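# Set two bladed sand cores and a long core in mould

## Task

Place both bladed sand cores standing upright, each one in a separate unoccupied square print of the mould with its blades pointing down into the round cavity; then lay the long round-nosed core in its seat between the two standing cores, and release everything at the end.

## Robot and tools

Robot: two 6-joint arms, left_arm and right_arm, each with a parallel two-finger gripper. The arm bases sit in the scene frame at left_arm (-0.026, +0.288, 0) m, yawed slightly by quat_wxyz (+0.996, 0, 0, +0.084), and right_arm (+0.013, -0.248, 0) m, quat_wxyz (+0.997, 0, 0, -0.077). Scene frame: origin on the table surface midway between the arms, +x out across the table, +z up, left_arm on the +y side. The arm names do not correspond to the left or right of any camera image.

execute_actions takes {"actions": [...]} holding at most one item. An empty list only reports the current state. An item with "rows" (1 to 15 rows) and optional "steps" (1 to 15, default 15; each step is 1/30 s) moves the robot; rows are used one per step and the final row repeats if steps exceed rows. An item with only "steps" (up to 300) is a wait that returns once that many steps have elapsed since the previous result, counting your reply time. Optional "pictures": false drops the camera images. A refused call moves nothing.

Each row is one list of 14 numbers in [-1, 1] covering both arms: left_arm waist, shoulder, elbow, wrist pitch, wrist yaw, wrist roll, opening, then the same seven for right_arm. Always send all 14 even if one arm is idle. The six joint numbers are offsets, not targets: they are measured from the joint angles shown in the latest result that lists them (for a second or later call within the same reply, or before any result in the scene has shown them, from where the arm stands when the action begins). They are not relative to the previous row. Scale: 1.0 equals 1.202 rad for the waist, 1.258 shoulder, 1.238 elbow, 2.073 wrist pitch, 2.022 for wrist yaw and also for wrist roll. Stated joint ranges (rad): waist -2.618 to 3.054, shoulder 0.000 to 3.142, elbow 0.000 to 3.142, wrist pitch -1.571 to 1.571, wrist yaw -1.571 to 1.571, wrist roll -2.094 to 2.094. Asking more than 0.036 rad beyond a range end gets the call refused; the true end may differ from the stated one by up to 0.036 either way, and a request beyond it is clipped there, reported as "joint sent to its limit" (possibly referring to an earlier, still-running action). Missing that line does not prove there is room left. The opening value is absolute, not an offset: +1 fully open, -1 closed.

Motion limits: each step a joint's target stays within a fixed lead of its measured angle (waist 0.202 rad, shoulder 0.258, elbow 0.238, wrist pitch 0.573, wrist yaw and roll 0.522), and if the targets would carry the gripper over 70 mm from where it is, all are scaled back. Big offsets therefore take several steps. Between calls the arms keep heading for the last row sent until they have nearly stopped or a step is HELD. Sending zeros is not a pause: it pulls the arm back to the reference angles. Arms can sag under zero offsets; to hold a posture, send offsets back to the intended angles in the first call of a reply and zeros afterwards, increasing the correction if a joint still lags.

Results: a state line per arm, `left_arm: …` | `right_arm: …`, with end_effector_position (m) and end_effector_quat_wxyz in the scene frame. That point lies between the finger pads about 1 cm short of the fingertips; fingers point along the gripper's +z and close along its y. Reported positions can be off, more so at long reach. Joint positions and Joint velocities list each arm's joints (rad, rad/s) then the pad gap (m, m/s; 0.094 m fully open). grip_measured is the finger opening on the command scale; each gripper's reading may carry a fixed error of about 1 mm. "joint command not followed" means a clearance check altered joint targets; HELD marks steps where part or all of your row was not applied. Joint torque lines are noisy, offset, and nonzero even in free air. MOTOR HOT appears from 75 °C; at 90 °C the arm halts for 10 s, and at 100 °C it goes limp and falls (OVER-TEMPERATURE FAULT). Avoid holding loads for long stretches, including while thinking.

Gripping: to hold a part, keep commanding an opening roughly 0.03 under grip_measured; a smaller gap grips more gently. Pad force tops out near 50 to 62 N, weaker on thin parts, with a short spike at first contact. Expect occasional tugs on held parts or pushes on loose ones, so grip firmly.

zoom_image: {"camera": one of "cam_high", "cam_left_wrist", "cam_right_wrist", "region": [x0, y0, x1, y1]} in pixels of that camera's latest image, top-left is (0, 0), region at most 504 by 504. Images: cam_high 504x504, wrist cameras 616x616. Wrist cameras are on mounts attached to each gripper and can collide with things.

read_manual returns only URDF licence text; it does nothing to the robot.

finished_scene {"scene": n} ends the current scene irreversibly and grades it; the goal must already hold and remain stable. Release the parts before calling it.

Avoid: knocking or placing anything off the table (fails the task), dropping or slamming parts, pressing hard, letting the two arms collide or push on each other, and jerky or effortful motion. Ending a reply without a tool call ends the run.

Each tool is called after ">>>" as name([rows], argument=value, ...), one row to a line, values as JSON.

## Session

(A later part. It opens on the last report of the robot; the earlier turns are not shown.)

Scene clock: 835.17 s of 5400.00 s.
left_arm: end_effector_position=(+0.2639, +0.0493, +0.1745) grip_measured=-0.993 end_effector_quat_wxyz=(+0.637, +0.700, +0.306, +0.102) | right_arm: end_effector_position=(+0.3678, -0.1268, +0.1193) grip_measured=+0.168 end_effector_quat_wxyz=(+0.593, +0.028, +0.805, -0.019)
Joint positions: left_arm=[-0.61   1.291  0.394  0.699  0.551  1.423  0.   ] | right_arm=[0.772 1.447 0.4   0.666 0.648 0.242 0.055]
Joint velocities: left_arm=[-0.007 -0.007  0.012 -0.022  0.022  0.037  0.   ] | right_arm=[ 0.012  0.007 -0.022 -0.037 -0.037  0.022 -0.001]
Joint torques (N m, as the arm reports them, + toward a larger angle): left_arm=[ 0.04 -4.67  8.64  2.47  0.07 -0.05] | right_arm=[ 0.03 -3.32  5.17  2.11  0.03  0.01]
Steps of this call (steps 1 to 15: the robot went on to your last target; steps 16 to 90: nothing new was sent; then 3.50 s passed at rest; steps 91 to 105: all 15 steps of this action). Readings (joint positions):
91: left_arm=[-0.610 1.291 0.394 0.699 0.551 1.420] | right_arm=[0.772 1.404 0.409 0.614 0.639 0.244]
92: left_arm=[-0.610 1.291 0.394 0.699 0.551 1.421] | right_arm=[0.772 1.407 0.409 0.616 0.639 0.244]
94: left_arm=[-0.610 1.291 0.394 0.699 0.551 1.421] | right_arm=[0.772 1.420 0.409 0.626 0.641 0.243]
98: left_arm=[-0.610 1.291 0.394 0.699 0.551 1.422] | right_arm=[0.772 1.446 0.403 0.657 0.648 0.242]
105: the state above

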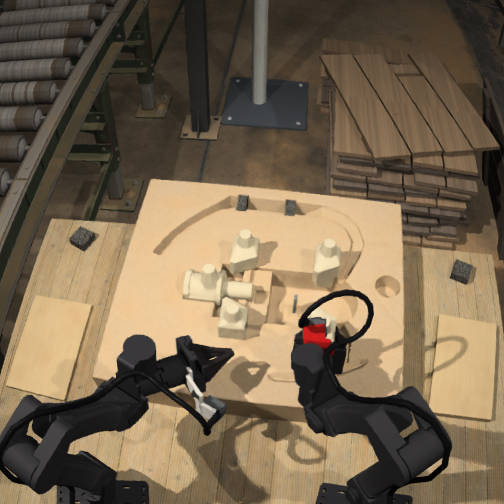

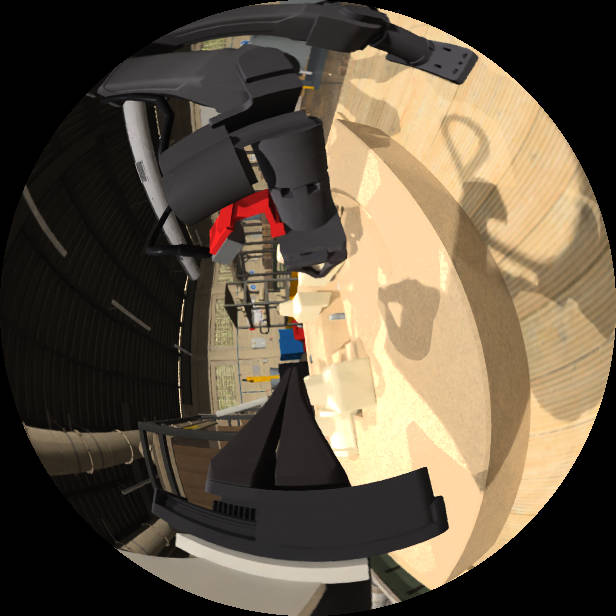

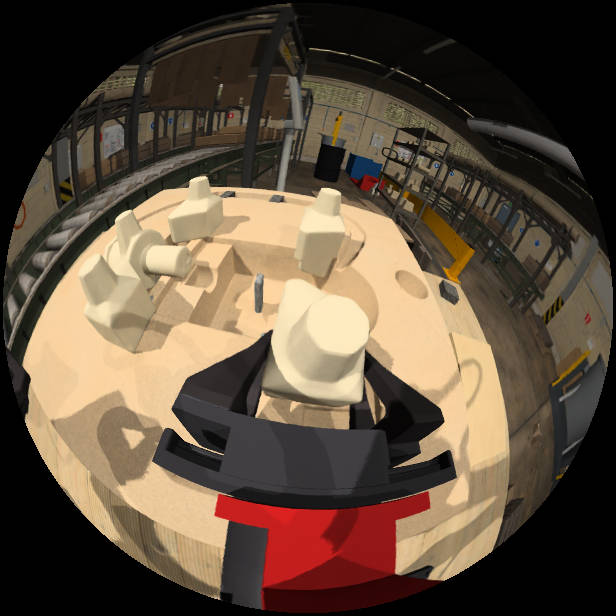

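>>> execute_actions([
  {"rows":[[0,-0.01,0.02,0,0,0,-1,0,0.01,0,0.01,0,0,0.1],[0,-0.01,0.02,0,0,0,-1,0,0.015,0,0,0,0,0.1],[0,-0.01,0.02,0,0,0,-1,0,0.02,0,0,0,0,0.1],[0,-0.01,0.02,0,0,0,-1,0,0.02,0,0,0,0,0.1],[0,-0.01,0.02,0,0,0,-1,0,0.02,0,0,0,0,0.1],[0,-0.01,0.02,0,0,0,-1,0,0.02,0,0,0,0,0.1],[0,-0.01,0.02,0,0,0,-1,0,0.02,0,0,0,0,0.1],[0,-0.01,0.02,0,0,0,-1,0,0.02,0,0,0,0,0.1],[0,-0.01,0.02,0,0,0,-1,0,0.01,0.01,0,0,0,0.16],[0,-0.01,0.02,0,0,0,-1,0,0.01,0.01,0,0,0,0.2],[0,-0.01,0.02,0,0,0,-1,0,0.01,0.01,0,0,0,0.3],[0,-0.01,0.02,0,0,0,-1,0,0.01,0.01,0,0,0,0.6]],"steps":15},
])

>>> execute_actions([
  {"rows":[[0,-0.01,0.02,0,0,0,-1,0,-0.03,0.02,0,0,0,0.6],[0,-0.01,0.02,0,0,0,-1,0,-0.06,0.02,-0.01,0,0,0.6],[0,-0.01,0.02,0,0,0,-1,0,-0.09,0.02,-0.02,0,0,0.6],[0,-0.01,0.02,0,0,0,-1,0,-0.12,0.02,-0.03,0,0,0.6],[0,-0.01,0.02,0,0,0,-1,0,-0.15,0.03,-0.045,0,0,0.6],[0,-0.01,0.02,0,0,0,-1,0,-0.18,0.04,-0.06,0,0,0.6],[0,-0.01,0.02,0,0,0,-1,0,-0.21,0.05,-0.075,0,0,0.6],[0,-0.01,0.02,0,0,0,-1,0,-0.24,0.06,-0.09,0,0,0.6],[0,-0.01,0.02,0,0,0,-1,0,-0.27,0.07,-0.105,0,0,0.6],[0,-0.01,0.02,0,0,0,-1,0,-0.3,0.08,-0.12,0,0,0.6],[0,-0.01,0.02,0,0,0,-1,0,-0.33,0.09,-0.135,0,0,0.6],[0,-0.01,0.02,0,0,0,-1,0,-0.36,0.1,-0.15,0,0,0.6]],"steps":15},
], pictures=false)

>>> execute_actions([
  {"steps":12},
])

>>> zoom_image(camera="cam_left_wrist", region=[260,210,400,470])

Scene clock: 850.23 s of 5400.00 s.
left_arm: end_effector_position=(+0.2639, +0.0493, +0.1745) grip_measured=-0.993 end_effector_quat_wxyz=(+0.637, +0.701, +0.305, +0.103) | right_arm: end_effector_position=(+0.3679, -0.1271, +0.1178) grip_measured=+0.596 end_effector_quat_wxyz=(+0.592, +0.028, +0.805, -0.021)
Joint positions: left_arm=[-0.61   1.291  0.394  0.699  0.551  1.426  0.   ] | right_arm=[0.772 1.454 0.399 0.669 0.65  0.24  0.075]
Joint velocities: left_arm=[ 0.017 -0.022 -0.022  0.051  0.007  0.007  0.001] | right_arm=[-0.002  0.007  0.012  0.022 -0.022 -0.007  0.004]
Joint torques (N m, as the arm reports them, + toward a larger angle): left_arm=[ 0.06 -4.62  8.55  2.48  0.08 -0.06] | right_arm=[ 0.02 -3.53  6.66  1.78  0.11  0.01]
Steps of this call (steps 1 to 15: the robot went on to your last target; steps 16 to 90: nothing new was sent; then 11.57 s passed at rest; steps 91 to 105: all 15 steps of this action). Readings (joint positions):
91: left_arm=[-0.610 1.291 0.394 0.699 0.551 1.423] | right_arm=[0.772 1.447 0.399 0.666 0.648 0.241]
92: left_arm=[-0.610 1.291 0.394 0.699 0.551 1.424] | right_arm=[0.772 1.447 0.399 0.666 0.648 0.241]
94: left_arm=[-0.610 1.291 0.394 0.699 0.551 1.425] | right_arm=[0.772 1.452 0.399 0.667 0.649 0.241]
98: left_arm=[-0.610 1.291 0.394 0.699 0.551 1.425] | right_arm=[0.772 1.454 0.399 0.669 0.651 0.240]
105: the state above

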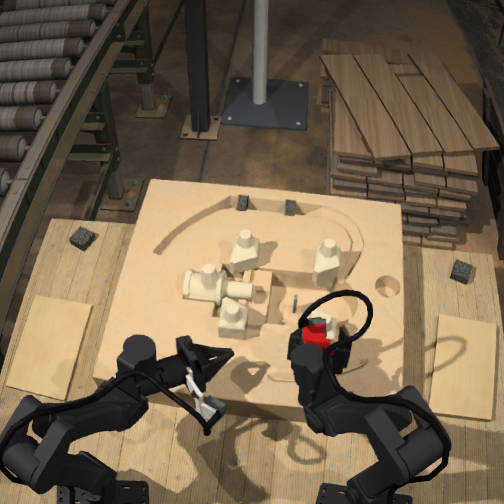

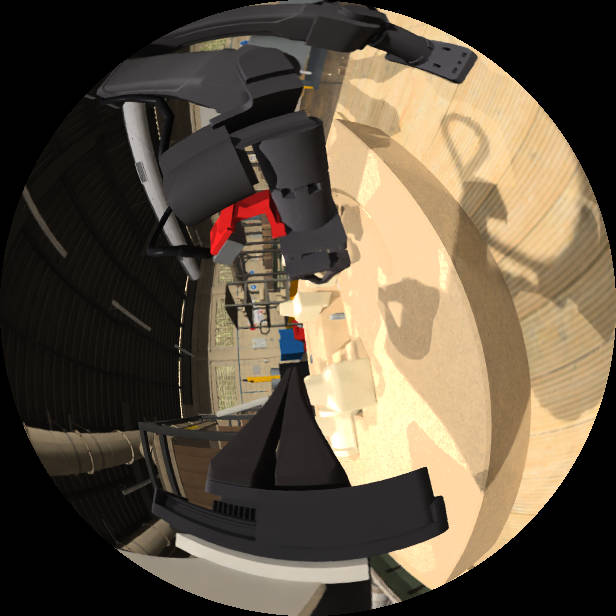

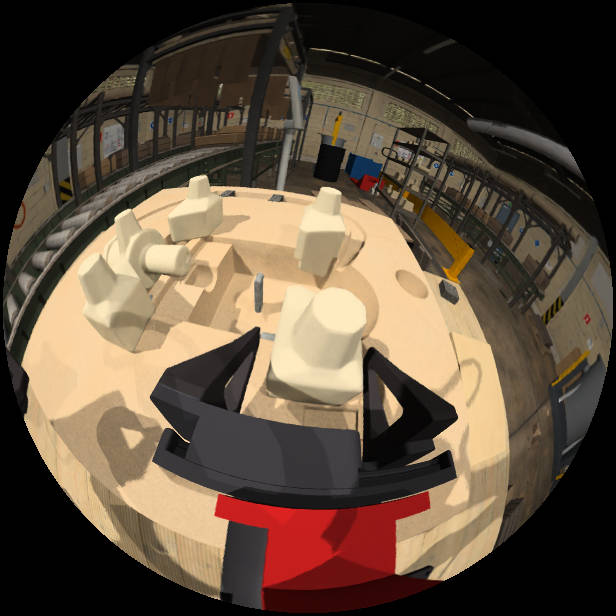

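Scene clock: 850.73 s of 5400.00 s.
left_arm: end_effector_position=(+0.2639, +0.0493, +0.1745) grip_measured=-0.993 end_effector_quat_wxyz=(+0.637, +0.701, +0.304, +0.104) | right_arm: end_effector_position=(+0.3491, -0.1402, +0.2664) grip_measured=+0.599 end_effector_quat_wxyz=(+0.690, +0.087, +0.716, +0.061)
Joint positions: left_arm=[-0.61   1.291  0.394  0.699  0.551  1.429  0.   ] | right_arm=[0.772 1.014 0.51  0.454 0.649 0.24  0.075]
Joint velocities: left_arm=[ 0.012 -0.012 -0.007 -0.037 -0.022 -0.051  0.001] | right_arm=[-0.027 -0.315  0.168 -0.139  0.037 -0.022 -0.   ]
Joint torques (N m, as the arm reports them, + toward a larger angle): left_arm=[ 0.   -4.63  8.68  2.46  0.08 -0.03] | right_arm=[-0.01 -1.29  7.31  1.08  0.03 -0.01]
Steps of this call (steps 1 to 15: all 15 steps of this action). Readings (joint positions):
1: left_arm=[-0.610 1.291 0.394 0.699 0.551 1.426] | right_arm=[0.772 1.452 0.399 0.669 0.650 0.240]
2: left_arm=[-0.610 1.291 0.394 0.699 0.551 1.427] | right_arm=[0.772 1.445 0.399 0.665 0.650 0.240]
4: left_arm=[-0.610 1.291 0.394 0.699 0.551 1.428] | right_arm=[0.772 1.400 0.399 0.640 0.650 0.240]
8: left_arm=[-0.610 1.291 0.394 0.699 0.551 1.428] | right_arm=[0.772 1.245 0.421 0.571 0.649 0.240]
15: the state above

Scene clock: 851.13 s of 5400.00 s.
left_arm: end_effector_position=(+0.2639, +0.0493, +0.1745) grip_measured=-0.993 end_effector_quat_wxyz=(+0.637, +0.701, +0.303, +0.104) | right_arm: end_effector_position=(+0.3476, -0.1413, +0.2558) grip_measured=+0.599 end_effector_quat_wxyz=(+0.674, +0.077, +0.733, +0.047)
Joint positions: left_arm=[-0.61   1.291  0.394  0.699  0.551  1.429  0.   ] | right_arm=[0.772 1.006 0.515 0.381 0.649 0.24  0.075]
Joint velocities: left_arm=[ 0.002  0.002 -0.002  0.007 -0.037 -0.066 -0.001] | right_arm=[-0.007 -0.002  0.002 -0.051 -0.007  0.022 -0.   ]
Joint torques (N m, as the arm reports them, + toward a larger angle): left_arm=[ 0.06 -4.68  8.65  2.47  0.09 -0.02] | right_arm=[ 0.03 -2.16  7.7   1.7   0.04 -0.03]
Steps of this call (steps 1 to 12: the robot went on to your last target). Readings (joint positions):
1: left_arm=[-0.610 1.291 0.394 0.699 0.551 1.429] | right_arm=[0.772 1.007 0.514 0.449 0.649 0.240]
2: left_arm=[-0.610 1.291 0.394 0.699 0.551 1.429] | right_arm=[0.772 1.006 0.515 0.444 0.649 0.240]
4: left_arm=[-0.610 1.291 0.394 0.699 0.551 1.429] | right_arm=[0.772 1.006 0.515 0.418 0.649 0.240]
8: left_arm=[-0.610 1.291 0.394 0.699 0.551 1.429] | right_arm=[0.772 1.006 0.515 0.391 0.649 0.240]
12: the state above

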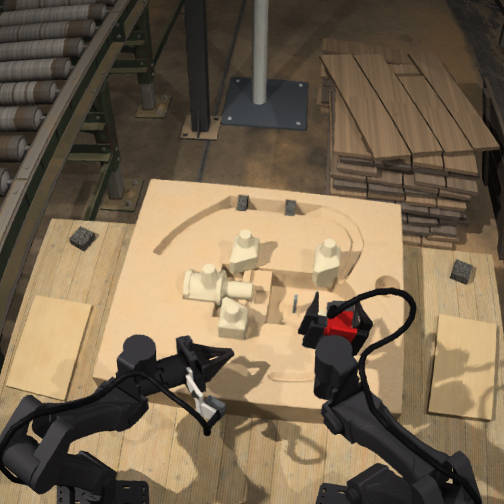

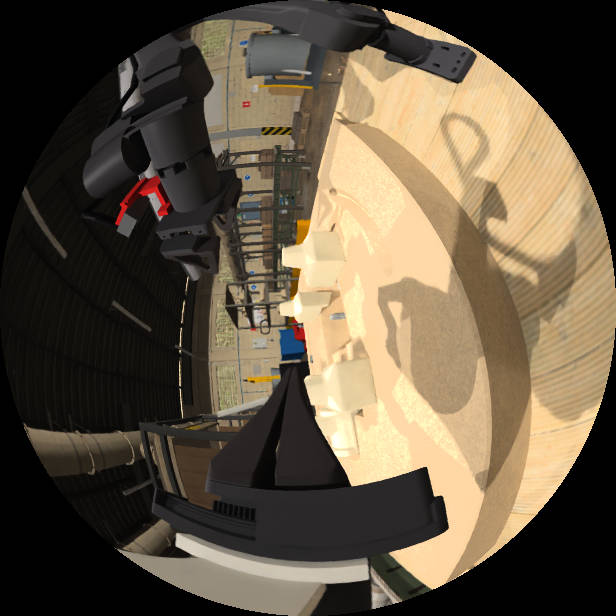

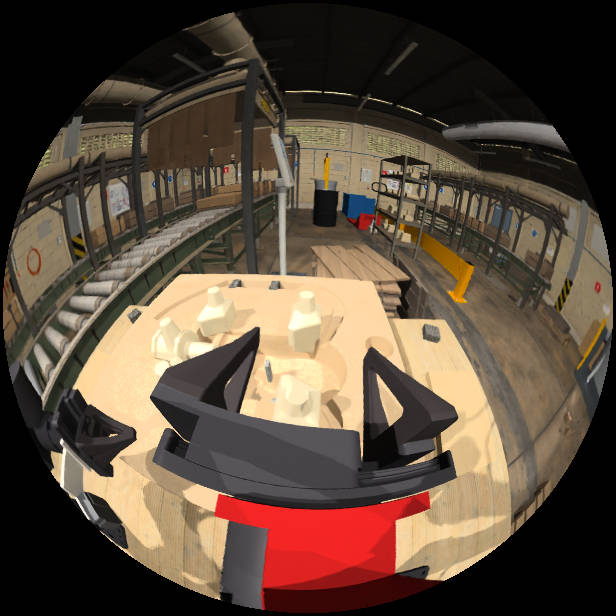

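Region (260, 210, 400, 470) of cam_left_wrist's 616x616 image, scaled by 1.938, with more detail than that image has; it fills the left 271 columns of this view, and the rest is white.

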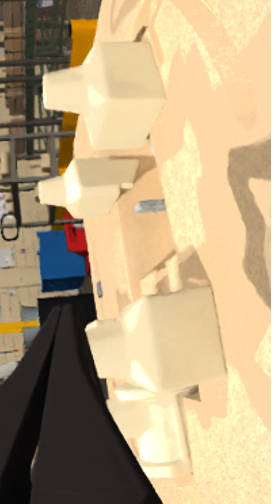

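>>> execute_actions([
  {"rows":[[0.04,-0.01,0.02,0.03,0,0,-1,0,0,0.01,0,0,0,0.6],[0.08,-0.01,0.02,0.05,0,0,-1,0,0,0.01,0,0,0,0.6],[0.13,-0.01,0.02,0.05,0,0,-1,0,0,0.01,0,0,0,0.6],[0.18,-0.01,0.02,0.05,0,0,-1,0,0,0.01,0,0,0,0.6],[0.23,-0.01,0.02,0.05,0,0,-1,0,0,0.01,0,0,0,0.6],[0.28,-0.01,0.02,0.05,-0.03,0,-1,0,0,0.01,0,0,0,0.6],[0.33,-0.01,0.02,0.05,-0.06,0,-1,0,0,0.01,0,0,0,0.6],[0.38,-0.01,0.02,0.05,-0.09,0,-1,0,0,0.01,0,0,0,0.6],[0.43,-0.01,0.02,0.05,-0.12,0,-1,0,0,0.01,0,0,0,0.6],[0.48,-0.01,0.02,0.05,-0.15,0,-1,0,0,0.01,0,0,0,0.6],[0.52,-0.01,0.02,0.05,-0.18,0,-1,0,0,0.01,0,0,0,0.6],[0.55,-0.01,0.02,0.05,-0.2,0,-1,0,0,0.01,0,0,0,0.6]],"steps":15},
], pictures=false)

>>> execute_actions([
  {"steps":15},
])

>>> zoom_image(camera="cam_left_wrist", region=[240,160,420,340])

Scene clock: 865.13 s of 5400.00 s.
left_arm: end_effector_position=(+0.3626, +0.3331, +0.1940) grip_measured=-0.993 end_effector_quat_wxyz=(+0.515, +0.484, +0.560, +0.431) | right_arm: end_effector_position=(+0.3476, -0.1413, +0.2554) grip_measured=+0.599 end_effector_quat_wxyz=(+0.673, +0.076, +0.734, +0.047)
Joint positions: left_arm=[0.047 1.291 0.394 0.797 0.231 1.432 0.   ] | right_arm=[0.772 1.006 0.515 0.379 0.649 0.24  0.075]
Joint velocities: left_arm=[ 0.208  0.007 -0.002 -0.007 -0.784  0.007 -0.   ] | right_arm=[ 0.007  0.002  0.012 -0.051  0.022  0.022 -0.   ]
Joint torques (N m, as the arm reports them, + toward a larger angle): left_arm=[-1.01 -4.78  8.62  2.59  0.23 -0.04] | right_arm=[-0.01 -1.73  8.07  1.88  0.05  0.  ]
Steps of this call (steps 1 to 30: the robot went on to your last target; steps 31 to 90: nothing new was sent; then 10.50 s passed at rest; steps 91 to 105: all 15 steps of this action). Readings (joint positions):
91: left_arm=[-0.606 1.291 0.394 0.705 0.553 1.429] | right_arm=[0.772 1.006 0.515 0.376 0.649 0.240]
92: left_arm=[-0.588 1.291 0.394 0.718 0.556 1.430] | right_arm=[0.772 1.006 0.515 0.377 0.649 0.240]
94: left_arm=[-0.507 1.291 0.394 0.750 0.562 1.431] | right_arm=[0.772 1.006 0.515 0.378 0.649 0.240]
98: left_arm=[-0.264 1.291 0.394 0.783 0.505 1.431] | right_arm=[0.772 1.006 0.515 0.379 0.649 0.240]
105: the state above

Scene clock: 865.63 s of 5400.00 s.
left_arm: end_effector_position=(+0.3621, +0.3475, +0.1939) grip_measured=-0.993 end_effector_quat_wxyz=(+0.497, +0.464, +0.577, +0.452) | right_arm: end_effector_position=(+0.3476, -0.1413, +0.2554) grip_measured=+0.599 end_effector_quat_wxyz=(+0.673, +0.076, +0.734, +0.047)
Joint positions: left_arm=[0.05  1.291 0.394 0.798 0.157 1.432 0.   ] | right_arm=[0.772 1.006 0.515 0.379 0.649 0.24  0.075]
Joint velocities: left_arm=[ 0.012 -0.002  0.002 -0.037 -0.007  0.007 -0.001] | right_arm=[-0.012 -0.002 -0.002 -0.007  0.022 -0.095 -0.001]
Joint torques (N m, as the arm reports them, + toward a larger angle): left_arm=[ 0.09 -4.74  8.69  2.63 -0.03 -0.04] | right_arm=[-0.03 -1.74  8.03  1.87  0.03 -0.02]
Steps of this call (steps 1 to 15: the robot went on to your last target). Readings (joint positions):
1: left_arm=[0.050 1.291 0.394 0.798 0.211 1.432] | right_arm=[0.772 1.006 0.515 0.379 0.649 0.240]
2: left_arm=[0.050 1.291 0.394 0.798 0.199 1.432] | right_arm=[0.772 1.006 0.515 0.379 0.649 0.240]
4: left_arm=[0.050 1.291 0.394 0.798 0.183 1.432] | right_arm=[0.772 1.006 0.515 0.379 0.649 0.240]
8: left_arm=[0.050 1.291 0.394 0.798 0.166 1.432] | right_arm=[0.772 1.006 0.515 0.379 0.649 0.240]
15: the state above

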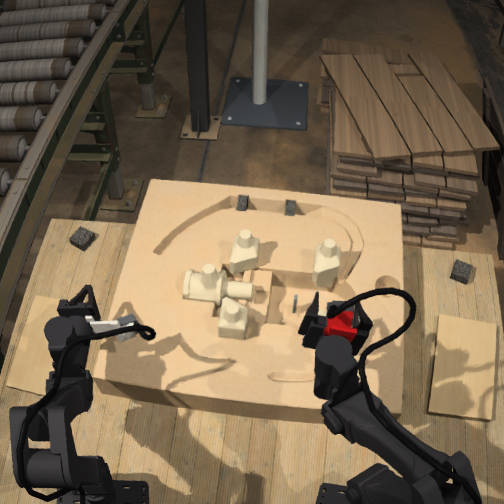

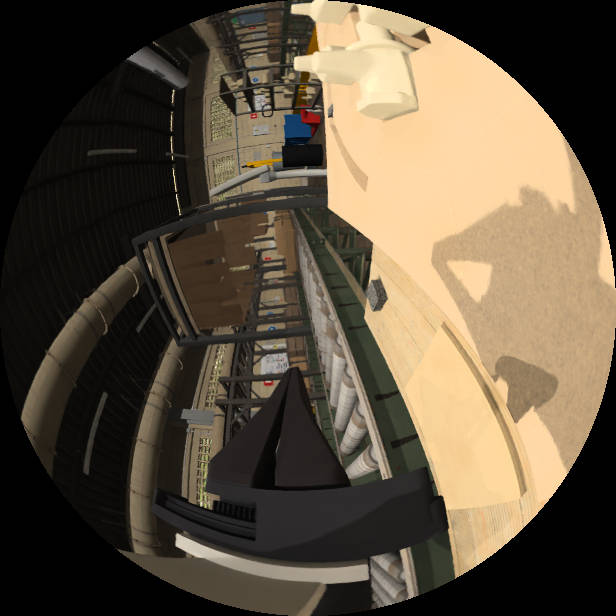

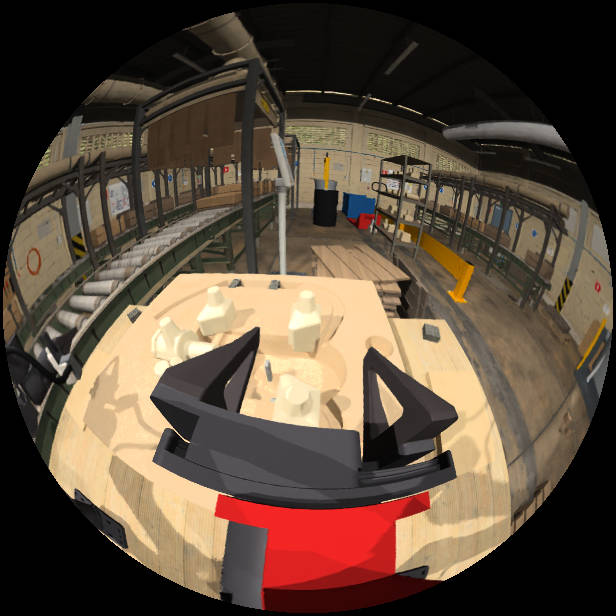

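Region (240, 160, 420, 340) of cam_left_wrist's 616x616 image, scaled by 2.800, with more detail than that image has.

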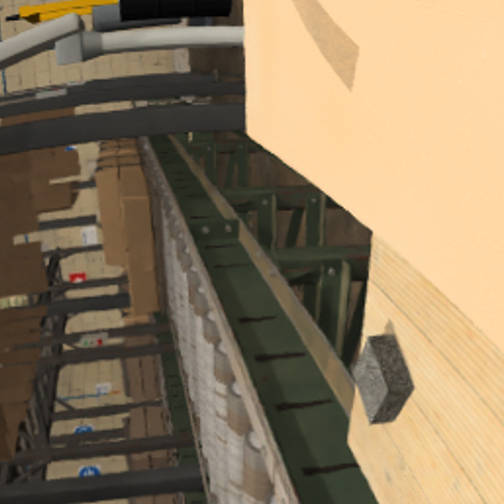

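>>> zoom_image(camera="cam_left_wrist", region=[280,0,450,140])

Region (280, 0, 450, 140) of cam_left_wrist's 616x616 image, scaled by 2.965, with more detail than that image has; it fills the top 415 rows of this view, and the rest is white.

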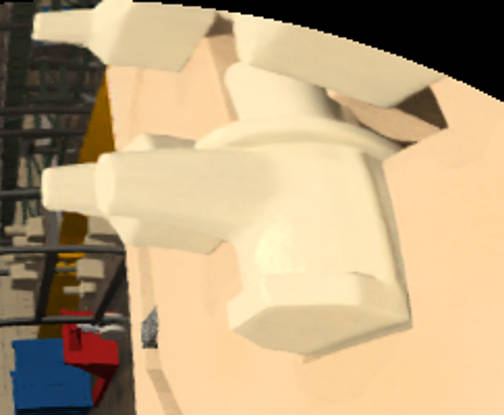

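>>> execute_actions([
  {"rows":[[-0.01,-0.02,0.05,-0.03,0,-0.03,0,0,0,0.01,0,0,0,0],[-0.02,-0.03,0.1,-0.06,0,-0.06,0.1,0,0,0.01,0,-0.02,0,-0.5],[-0.04,-0.04,0.15,-0.09,0,-0.09,0.1,0,0,0.01,-0.01,-0.04,0,-1],[-0.06,-0.05,0.2,-0.12,0,-0.12,0.1,0,0,0.01,-0.02,-0.06,0,-1],[-0.08,-0.06,0.25,-0.15,0,-0.15,0.1,0,0,0.01,-0.03,-0.08,0,-1],[-0.1,-0.07,0.3,-0.18,0.01,-0.18,0.1,0,0,0.01,-0.04,-0.1,0,-1],[-0.12,-0.08,0.35,-0.21,0.02,-0.21,0.1,0,0,0.01,-0.05,-0.12,0,-1],[-0.14,-0.08,0.4,-0.24,0.03,-0.24,0.1,0,0,0.01,-0.06,-0.14,0,-1],[-0.16,-0.08,0.45,-0.27,0.035,-0.27,0.1,0,0,0.01,-0.07,-0.16,0,-1],[-0.18,-0.08,0.5,-0.3,0.035,-0.3,0.1,0,0,0.01,-0.07,-0.18,0,-1],[-0.2,-0.08,0.55,-0.33,0.035,-0.33,0.1,0,0,0.01,-0.07,-0.2,0,-1],[-0.2,-0.08,0.6,-0.36,0.035,-0.36,0.1,0,0,0.01,-0.07,-0.2,0,-1],[-0.2,-0.08,0.65,-0.39,0.035,-0.39,0.1,0,0,0.01,-0.07,-0.2,0,-1],[-0.2,-0.08,0.7,-0.42,0.035,-0.42,0.1,0,0,0.01,-0.07,-0.2,0,-1],[-0.2,-0.08,0.74,-0.44,0.035,-0.44,0.1,0,0,0.01,-0.07,-0.2,0,-1]],"steps":15},
], pictures=false)

>>> execute_actions([
  {"steps":15},
], pictures=false)

>>> execute_actions([
  {"rows":[[-0.02,0.03,0.05,-0.03,0,0,0.1,0,0,0.01,0,0,0,-1],[-0.04,0.07,0.1,-0.06,0,0,0.1,0,0,0.01,0,0,0,-1],[-0.06,0.11,0.15,-0.1,0,0,0.1,0,0,0.01,0,0,0,-1],[-0.08,0.15,0.2,-0.13,0,0,0.1,0,0,0.01,0,0,0,-1],[-0.1,0.19,0.25,-0.17,0,0,0.1,0,0,0.01,0,0,0,-1],[-0.12,0.23,0.3,-0.2,0,0,0.1,0,0,0.01,0,0,0,-1],[-0.14,0.27,0.35,-0.24,0,0,0.1,0,0,0.01,0,0,0,-1],[-0.16,0.31,0.4,-0.27,0,0,0.1,0,0,0.01,0,0,0,-1],[-0.18,0.35,0.45,-0.31,0,0,0.1,0,0,0.01,0,0,0,-1],[-0.2,0.39,0.5,-0.34,0,0,0.1,0,0,0.01,0,0,0,-1],[-0.2,0.43,0.55,-0.38,0,0,0.1,0,0,0.01,0,0,0,-1],[-0.2,0.47,0.6,-0.41,0,0,0.1,0,0,0.01,0,0,0,-1],[-0.2,0.51,0.65,-0.45,0,0,0.1,0,0,0.01,0,0,0,-1],[-0.2,0.55,0.69,-0.48,0,0,0.1,0,0,0.01,0,0,0,-1],[-0.2,0.58,0.72,-0.5,0,0,0.1,0,0,0.01,0,0,0,-1]],"steps":15},
], pictures=false)

>>> execute_actions([
  {"steps":25},
])

Scene clock: 899.27 s of 5400.00 s.
left_arm: end_effector_position=(+0.3882, +0.2441, +0.4557) grip_measured=+0.098 end_effector_quat_wxyz=(+0.720, +0.331, +0.569, +0.217) | right_arm: end_effector_position=(+0.3355, -0.0847, +0.2255) grip_measured=-0.982 end_effector_quat_wxyz=(+0.610, -0.050, +0.777, +0.146)
Joint positions: left_arm=[-0.187  1.212  1.199  0.149  0.215  0.791  0.052] | right_arm=[0.772 1.006 0.515 0.265 0.311 0.24  0.001]
Joint velocities: left_arm=[-0.017 -0.095  1.717 -1.399  0.125 -1.59   0.001] | right_arm=[-0.017  0.002 -0.007 -0.066 -0.403 -0.081 -0.   ]
Joint torques (N m, as the arm reports them, + toward a larger angle): left_arm=[-0.18 -5.04  7.86  2.   -0.02 -0.07] | right_arm=[ 0.04 -1.88  8.12  1.82  0.01 -0.01]
Steps of this call (steps 1 to 15: the robot went on to your last target; steps 16 to 90: nothing new was sent; then 30.13 s passed at rest; steps 91 to 105: all 15 steps of this action). Readings (joint positions):
91: left_arm=[0.050 1.291 0.398 0.791 0.155 1.425] | right_arm=[0.772 1.006 0.515 0.379 0.649 0.240]
92: left_arm=[0.048 1.289 0.414 0.764 0.155 1.408] | right_arm=[0.772 1.006 0.515 0.379 0.645 0.240]
94: left_arm=[0.028 1.283 0.490 0.678 0.152 1.350] | right_arm=[0.772 1.006 0.515 0.377 0.616 0.240]
98: left_arm=[-0.052 1.246 0.718 0.521 0.162 1.194] | right_arm=[0.772 1.006 0.515 0.336 0.507 0.240]
105: the state above

Scene clock: 899.77 s of 5400.00 s.
left_arm: end_effector_position=(+0.3737, +0.2433, +0.4621) grip_measured=+0.098 end_effector_quat_wxyz=(+0.710, +0.273, +0.638, +0.119) | right_arm: end_effector_position=(+0.3313, -0.0754, +0.2214) grip_measured=-0.982 end_effector_quat_wxyz=(+0.598, -0.070, +0.781, +0.165)
Joint positions: left_arm=[-0.187  1.186  1.308 -0.084  0.221  0.561  0.052] | right_arm=[0.772 1.006 0.515 0.251 0.253 0.24  0.001]
Joint velocities: left_arm=[-0.007  0.012 -0.002 -0.066  0.022 -0.051  0.   ] | right_arm=[-0.017  0.002  0.002 -0.022 -0.037 -0.007  0.001]
Joint torques (N m, as the arm reports them, + toward a larger angle): left_arm=[-0.28 -2.88  7.44  2.32  0.09 -0.11] | right_arm=[ 0.   -1.84  8.17  1.81 -0.04 -0.02]
Steps of this call (steps 1 to 15: the robot went on to your last target). Readings (joint positions):
1: left_arm=[-0.187 1.208 1.249 0.111 0.216 0.742] | right_arm=[0.772 1.006 0.515 0.262 0.299 0.240]
2: left_arm=[-0.187 1.200 1.281 0.085 0.217 0.704] | right_arm=[0.772 1.006 0.515 0.259 0.289 0.240]
4: left_arm=[-0.187 1.182 1.306 0.048 0.219 0.648] | right_arm=[0.772 1.006 0.515 0.256 0.275 0.240]
8: left_arm=[-0.187 1.182 1.308 -0.027 0.221 0.592] | right_arm=[0.772 1.006 0.515 0.253 0.260 0.240]
15: the state above

Scene clock: 900.27 s of 5400.00 s.
left_arm: end_effector_position=(+0.4638, +0.1193, +0.3683) grip_measured=+0.098 end_effector_quat_wxyz=(+0.494, +0.395, +0.774, -0.022) | right_arm: end_effector_position=(+0.3313, -0.0754, +0.2214) grip_measured=-0.982 end_effector_quat_wxyz=(+0.598, -0.070, +0.781, +0.165)
Joint positions: left_arm=[-0.428  1.834  2.101 -0.817  0.221  0.562  0.052] | right_arm=[0.772 1.006 0.515 0.251 0.253 0.24  0.001]
Joint velocities: left_arm=[-0.012  1.331  1.355 -1.824  0.022  0.051  0.001] | right_arm=[ 0.007 -0.012  0.007 -0.095  0.022 -0.022 -0.001]
Joint torques (N m, as the arm reports them, + toward a larger angle): left_arm=[ 0.22 -8.54  7.97  2.    0.05  0.  ] | right_arm=[ 0.01 -1.84  8.14  1.97  0.02 -0.02]
Steps of this call (steps 1 to 15: all 15 steps of this action). Readings (joint positions):
1: left_arm=[-0.188 1.190 1.314 -0.093 0.221 0.561] | right_arm=[0.772 1.006 0.515 0.251 0.253 0.240]
2: left_arm=[-0.195 1.204 1.336 -0.115 0.220 0.561] | right_arm=[0.772 1.006 0.515 0.251 0.253 0.240]
4: left_arm=[-0.229 1.272 1.435 -0.182 0.219 0.562] | right_arm=[0.772 1.006 0.515 0.251 0.253 0.240]
8: left_arm=[-0.325 1.470 1.691 -0.364 0.219 0.562] | right_arm=[0.772 1.006 0.515 0.251 0.253 0.240]
15: the state above

Scene clock: 901.10 s of 5400.00 s.
left_arm: end_effector_position=(+0.4434, +0.1253, +0.2961) grip_measured=+0.098 end_effector_quat_wxyz=(+0.356, +0.407, +0.840, -0.049) | right_arm: end_effector_position=(+0.3313, -0.0754, +0.2214) grip_measured=-0.982 end_effector_quat_wxyz=(+0.598, -0.070, +0.781, +0.165)
Joint positions: left_arm=[-0.428  1.932  2.17  -1.101  0.217  0.562  0.052] | right_arm=[0.772 1.006 0.515 0.251 0.253 0.24  0.001]
Joint velocities: left_arm=[-0.002 -0.002 -0.007 -0.007  0.037 -0.007 -0.001] | right_arm=[-0.022  0.017 -0.007 -0.037 -0.022  0.007  0.001]
Joint torques (N m, as the arm reports them, + toward a larger angle): left_arm=[  0.12 -10.64   8.95   1.81   0.16  -0.01] | right_arm=[ 0.04 -1.87  8.14  1.97  0.04  0.  ]
Steps of this call (steps 1 to 25: the robot went on to your last target). Readings (joint positions):
1: left_arm=[-0.428 1.873 2.134 -0.867 0.221 0.562] | right_arm=[0.772 1.006 0.515 0.251 0.253 0.240]
2: left_arm=[-0.428 1.900 2.149 -0.909 0.219 0.562] | right_arm=[0.772 1.006 0.515 0.251 0.253 0.240]
4: left_arm=[-0.428 1.931 2.152 -0.984 0.219 0.562] | right_arm=[0.772 1.006 0.515 0.251 0.253 0.240]
8: left_arm=[-0.428 1.941 2.155 -1.069 0.217 0.562] | right_arm=[0.772 1.006 0.515 0.251 0.253 0.240]
25: the state above

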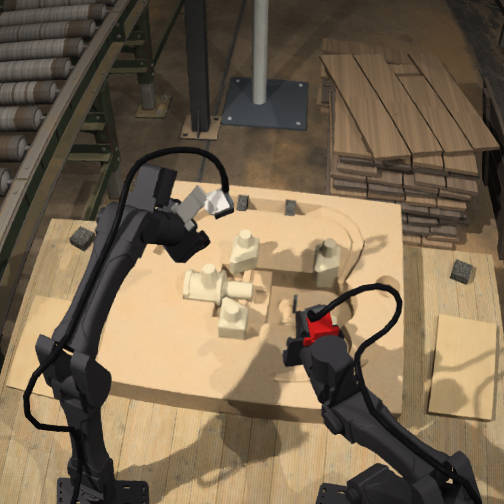

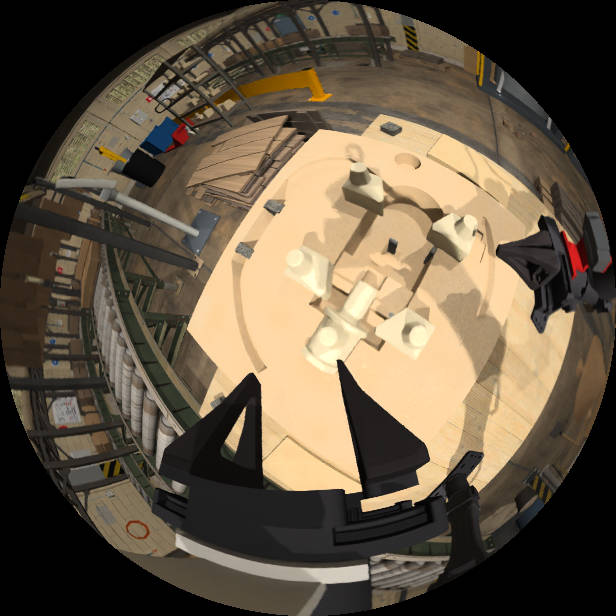

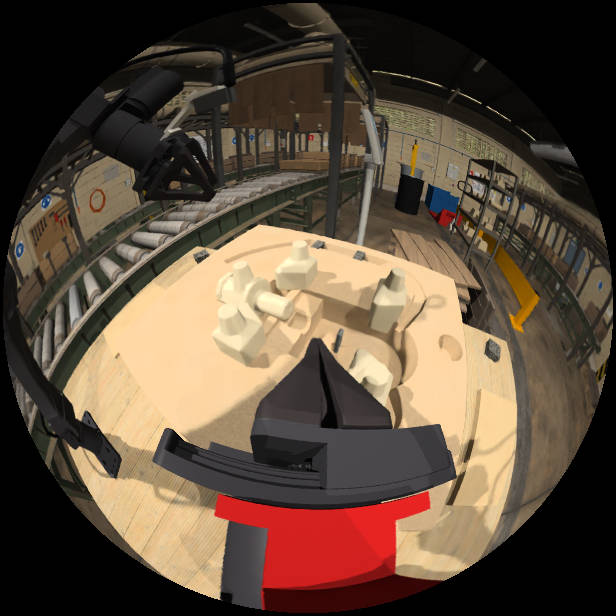

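>>> zoom_image(camera="cam_right_wrist", region=[205,235,345,375])

>>> zoom_image(camera="cam_high", region=[200,255,280,325])

Region (205, 235, 345, 375) of cam_right_wrist's 616x616 image, scaled by 3.600, with more detail than that image has.

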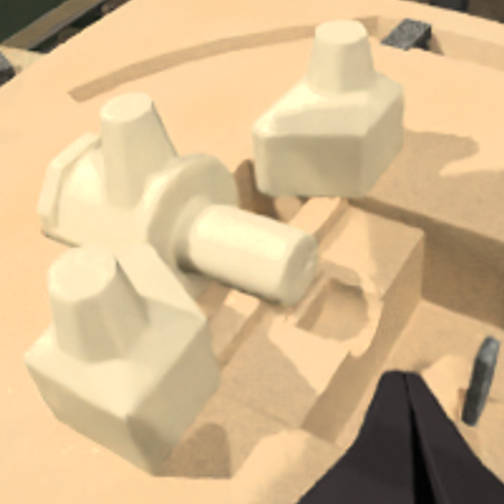

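Region (200, 255, 280, 325) of cam_high's 504x504 image, scaled by 6.300, with more detail than that image has; it fills the top 441 rows of this view, and the rest is white.

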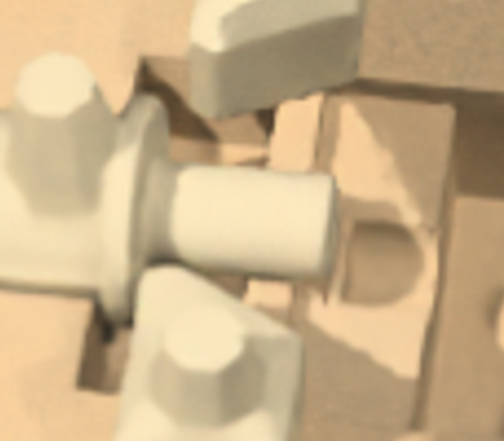

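>>> execute_actions([
  {"rows":[[-0.01,0.02,0,-0.005,0,0,0.1,0,0,0.01,0,0,0,-1],[-0.01,0.04,0,-0.01,0,0,0.1,0,0,0.01,0,0,0,-1],[-0.01,0.06,0,-0.015,0,-0.006,0.1,0,0,0.01,0,0,0,-1],[-0.01,0.08,0,-0.018,0,-0.006,0.1,0,0,0.01,0,0,0,-1],[-0.01,0.1,0,-0.018,0,-0.006,0.1,0,0,0.01,0,0,0,-1],[-0.01,0.12,0,-0.018,0,-0.006,0.1,0,0,0.01,0,0,0,-1],[-0.01,0.14,0,-0.018,0,-0.006,0.1,0,0,0.01,0,0,0,-1],[-0.01,0.155,0,-0.018,0,-0.006,0.1,0,0,0.01,0,0,0,-1],[-0.01,0.17,0,-0.018,0,-0.006,0.1,0,0,0.01,0,0,0,-1],[-0.01,0.18,0,-0.018,0,-0.006,0.1,0,0,0.01,0,0,0,-1],[-0.01,0.19,0,-0.018,0,-0.006,0.1,0,0,0.01,0,0,0,-1],[-0.01,0.2,0,-0.018,0,-0.006,0.1,0,0,0.01,0,0,0,-1],[-0.01,0.205,0,-0.018,0,-0.006,0.1,0,0,0.01,0,0,0,-1],[-0.01,0.21,0,-0.018,0,-0.006,0.1,0,0,0.01,0,0,0,-1]],"steps":15},
], pictures=false)

>>> execute_actions([
  {"steps":15},
])

Scene clock: 915.50 s of 5400.00 s.
left_arm: end_effector_position=(+0.4683, +0.1194, +0.1544) grip_measured=+0.099 end_effector_quat_wxyz=(+0.213, +0.406, +0.886, -0.074) | right_arm: end_effector_position=(+0.3313, -0.0754, +0.2214) grip_measured=-0.982 end_effector_quat_wxyz=(+0.598, -0.070, +0.781, +0.165)
Joint positions: left_arm=[-0.428  2.214  2.17  -1.123  0.214  0.556  0.052] | right_arm=[0.772 1.006 0.515 0.251 0.253 0.24  0.001]
Joint velocities: left_arm=[-0.002  0.217 -0.007 -0.066  0.007 -0.066 -0.001] | right_arm=[ 0.002 -0.022  0.007  0.022  0.022 -0.022 -0.   ]
Joint torques (N m, as the arm reports them, + toward a larger angle): left_arm=[ -1.13 -14.21   6.7    1.46   0.2   -0.06] | right_arm=[ 0.   -1.86  8.22  1.96  0.04 -0.01]
Steps of this call (steps 1 to 15: the robot went on to your last target; steps 16 to 90: nothing new was sent; then 10.90 s passed at rest; steps 91 to 105: all 15 steps of this action). Readings (joint positions):
91: left_arm=[-0.428 1.933 2.170 -1.102 0.217 0.562] | right_arm=[0.772 1.006 0.515 0.251 0.253 0.240]
92: left_arm=[-0.428 1.937 2.170 -1.102 0.217 0.562] | right_arm=[0.772 1.006 0.515 0.251 0.253 0.240]
94: left_arm=[-0.428 1.956 2.170 -1.102 0.217 0.560] | right_arm=[0.772 1.006 0.515 0.251 0.253 0.240]
98: left_arm=[-0.428 2.054 2.170 -1.104 0.217 0.558] | right_arm=[0.772 1.006 0.515 0.251 0.253 0.240]
105: the state above

Scene clock: 916.00 s of 5400.00 s.
left_arm: end_effector_position=(+0.4671, +0.1197, +0.1547) grip_measured=+0.099 end_effector_quat_wxyz=(+0.211, +0.406, +0.886, -0.074) | right_arm: end_effector_position=(+0.3313, -0.0754, +0.2214) grip_measured=-0.982 end_effector_quat_wxyz=(+0.598, -0.070, +0.781, +0.165)
Joint positions: left_arm=[-0.428  2.212  2.17  -1.129  0.213  0.556  0.052] | right_arm=[0.772 1.006 0.515 0.251 0.253 0.24  0.001]
Joint velocities: left_arm=[-0.017 -0.012 -0.007 -0.037 -0.007 -0.051  0.   ] | right_arm=[-0.002 -0.002  0.022 -0.022 -0.095 -0.066 -0.   ]
Joint torques (N m, as the arm reports them, + toward a larger angle): left_arm=[ -1.09 -12.88   6.74   1.32   0.17  -0.06] | right_arm=[-0.01 -1.9   8.11  1.97  0.04 -0.01]
Steps of this call (steps 1 to 15: the robot went on to your last target). Readings (joint positions):
1: left_arm=[-0.428 2.218 2.170 -1.126 0.213 0.556] | right_arm=[0.772 1.006 0.515 0.251 0.253 0.240]
2: left_arm=[-0.428 2.219 2.170 -1.128 0.213 0.556] | right_arm=[0.772 1.006 0.515 0.251 0.253 0.240]
4: left_arm=[-0.428 2.216 2.170 -1.129 0.213 0.556] | right_arm=[0.772 1.006 0.515 0.251 0.253 0.240]
8: left_arm=[-0.428 2.212 2.170 -1.129 0.213 0.556] | right_arm=[0.772 1.006 0.515 0.251 0.253 0.240]
15: the state above
All arms were judged still, so your last target was given up. Only a new action makes them travel on or press farther. Fingers that are still opening or closing keep moving.

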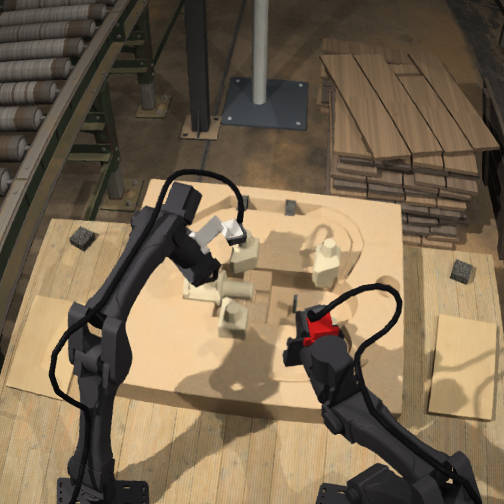

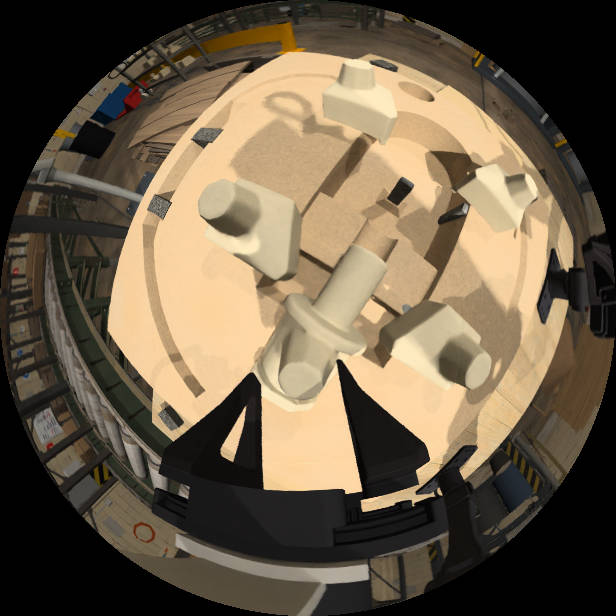

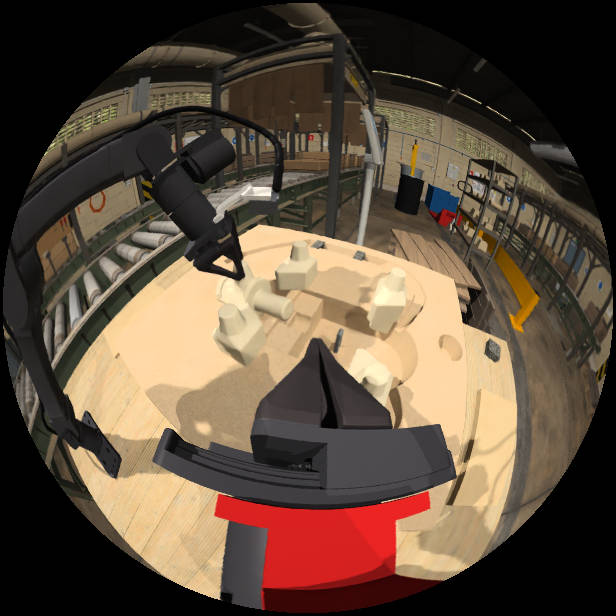

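>>> execute_actions([
  {"rows":[[-0.01,-0.01,-0.015,-0.005,0,0,0.1,0,0,0.01,0,0,0,-1],[-0.01,-0.01,-0.022,-0.005,0,0,0.1,0,0,0.01,0,0,0,-1],[-0.01,-0.01,-0.022,-0.005,0,0,0.1,0,0,0.01,0,0,0,-1],[-0.01,-0.01,-0.022,-0.005,0,0,0,0,0,0.01,0,0,0,-1],[-0.01,-0.01,-0.022,-0.005,0,0,-0.1,0,0,0.01,0,0,0,-1],[-0.01,-0.01,-0.022,-0.005,0,0,-0.2,0,0,0.01,0,0,0,-1],[-0.01,-0.01,-0.022,-0.005,0,0,-0.3,0,0,0.01,0,0,0,-1],[-0.01,-0.01,-0.022,-0.005,0,0,-0.42,0,0,0.01,0,0,0,-1]],"steps":15},
], pictures=false)

>>> execute_actions([
  {"rows":[[0,-0.03,0.01,0,0,0,-0.42,0,0,0.01,0,0,0,-1],[0,-0.04,0.015,0,0,0,-0.42,0,0,0.01,0,0,0,-1],[0,-0.05,0.02,0,0,0,-0.42,0,0,0.01,0,0,0,-1],[0,-0.06,0.02,0,0,0,-0.42,0,0,0.01,0,0,0,-1],[0,-0.07,0.02,0,0,0,-0.42,0,0,0.01,0,0,0,-1]],"steps":15},
])

>>> zoom_image(camera="cam_right_wrist", region=[205,235,345,375])

Scene clock: 927.27 s of 5400.00 s.
left_arm: end_effector_position=(+0.4635, +0.1162, +0.1537) grip_measured=-0.402 end_effector_quat_wxyz=(+0.206, +0.408, +0.886, -0.079) | right_arm: end_effector_position=(+0.3313, -0.0754, +0.2214) grip_measured=-0.982 end_effector_quat_wxyz=(+0.598, -0.070, +0.781, +0.165)
Joint positions: left_arm=[-0.434  2.212  2.168 -1.136  0.22   0.554  0.028] | right_arm=[0.772 1.006 0.515 0.251 0.253 0.24  0.001]
Joint velocities: left_arm=[ 0.007 -0.012 -0.007  0.051  0.022 -0.051 -0.   ] | right_arm=[-0.002  0.012  0.012 -0.022 -0.037 -0.081 -0.   ]
Joint torques (N m, as the arm reports them, + toward a larger angle): left_arm=[ -0.56 -12.7    4.7    1.4    0.1    0.03] | right_arm=[-0.06 -1.86  8.17  1.96  0.04  0.01]
Steps of this call (steps 1 to 90: nothing new was sent; then 7.77 s passed at rest; steps 91 to 105: all 15 steps of this action). Readings (joint positions):
91: left_arm=[-0.428 2.212 2.170 -1.129 0.213 0.556] | right_arm=[0.772 1.006 0.515 0.251 0.253 0.240]
92: left_arm=[-0.428 2.212 2.170 -1.129 0.213 0.556] | right_arm=[0.772 1.006 0.515 0.251 0.253 0.240]
94: left_arm=[-0.428 2.212 2.170 -1.129 0.213 0.556] | right_arm=[0.772 1.006 0.515 0.251 0.253 0.240]
98: left_arm=[-0.432 2.212 2.168 -1.135 0.225 0.556] | right_arm=[0.772 1.006 0.515 0.251 0.253 0.240]
105: the state above

Scene clock: 927.77 s of 5400.00 s.
left_arm: end_effector_position=(+0.4587, +0.1209, +0.1682) grip_measured=-0.402 end_effector_quat_wxyz=(+0.212, +0.406, +0.886, -0.069) | right_arm: end_effector_position=(+0.3313, -0.0754, +0.2214) grip_measured=-0.982 end_effector_quat_wxyz=(+0.598, -0.070, +0.781, +0.165)
Joint positions: left_arm=[-0.434  2.177  2.168 -1.157  0.201  0.554  0.028] | right_arm=[0.772 1.006 0.515 0.251 0.253 0.24  0.001]
Joint velocities: left_arm=[-0.012 -0.022 -0.007  0.051  0.022  0.037 -0.   ] | right_arm=[ 0.017 -0.017  0.002 -0.022  0.022 -0.022  0.   ]
Joint torques (N m, as the arm reports them, + toward a larger angle): left_arm=[  0.03 -15.78   8.73   1.71   0.34   0.  ] | right_arm=[ 0.   -1.84  8.14  1.97  0.04 -0.01]
Steps of this call (steps 1 to 15: all 15 steps of this action). Readings (joint positions):
1: left_arm=[-0.434 2.210 2.168 -1.136 0.220 0.553] | right_arm=[0.772 1.006 0.515 0.251 0.253 0.240]
2: left_arm=[-0.434 2.208 2.168 -1.138 0.220 0.553] | right_arm=[0.772 1.006 0.515 0.251 0.253 0.240]
4: left_arm=[-0.434 2.205 2.168 -1.143 0.217 0.553] | right_arm=[0.772 1.006 0.515 0.251 0.253 0.240]
8: left_arm=[-0.434 2.190 2.168 -1.153 0.204 0.554] | right_arm=[0.772 1.006 0.515 0.251 0.253 0.240]
15: the state above

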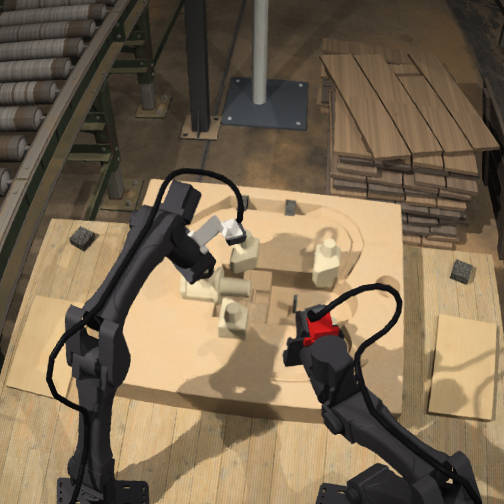

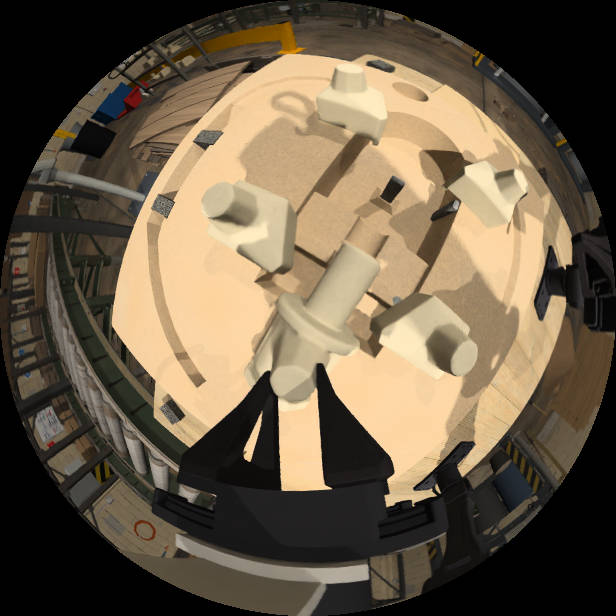

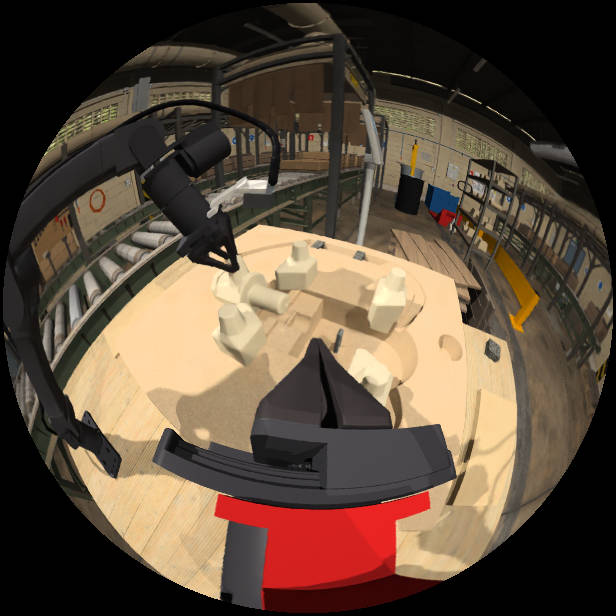

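Region (205, 235, 345, 375) of cam_right_wrist's 616x616 image, scaled by 3.600, with more detail than that image has.

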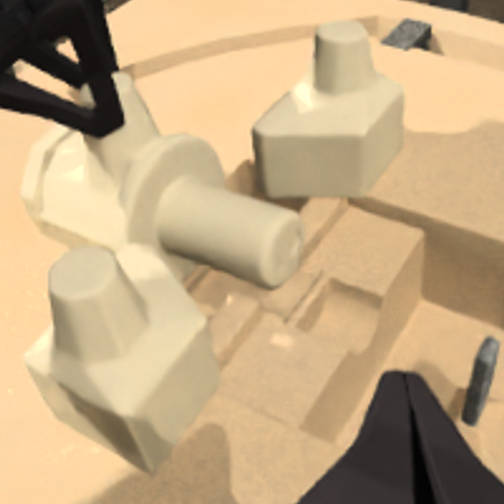

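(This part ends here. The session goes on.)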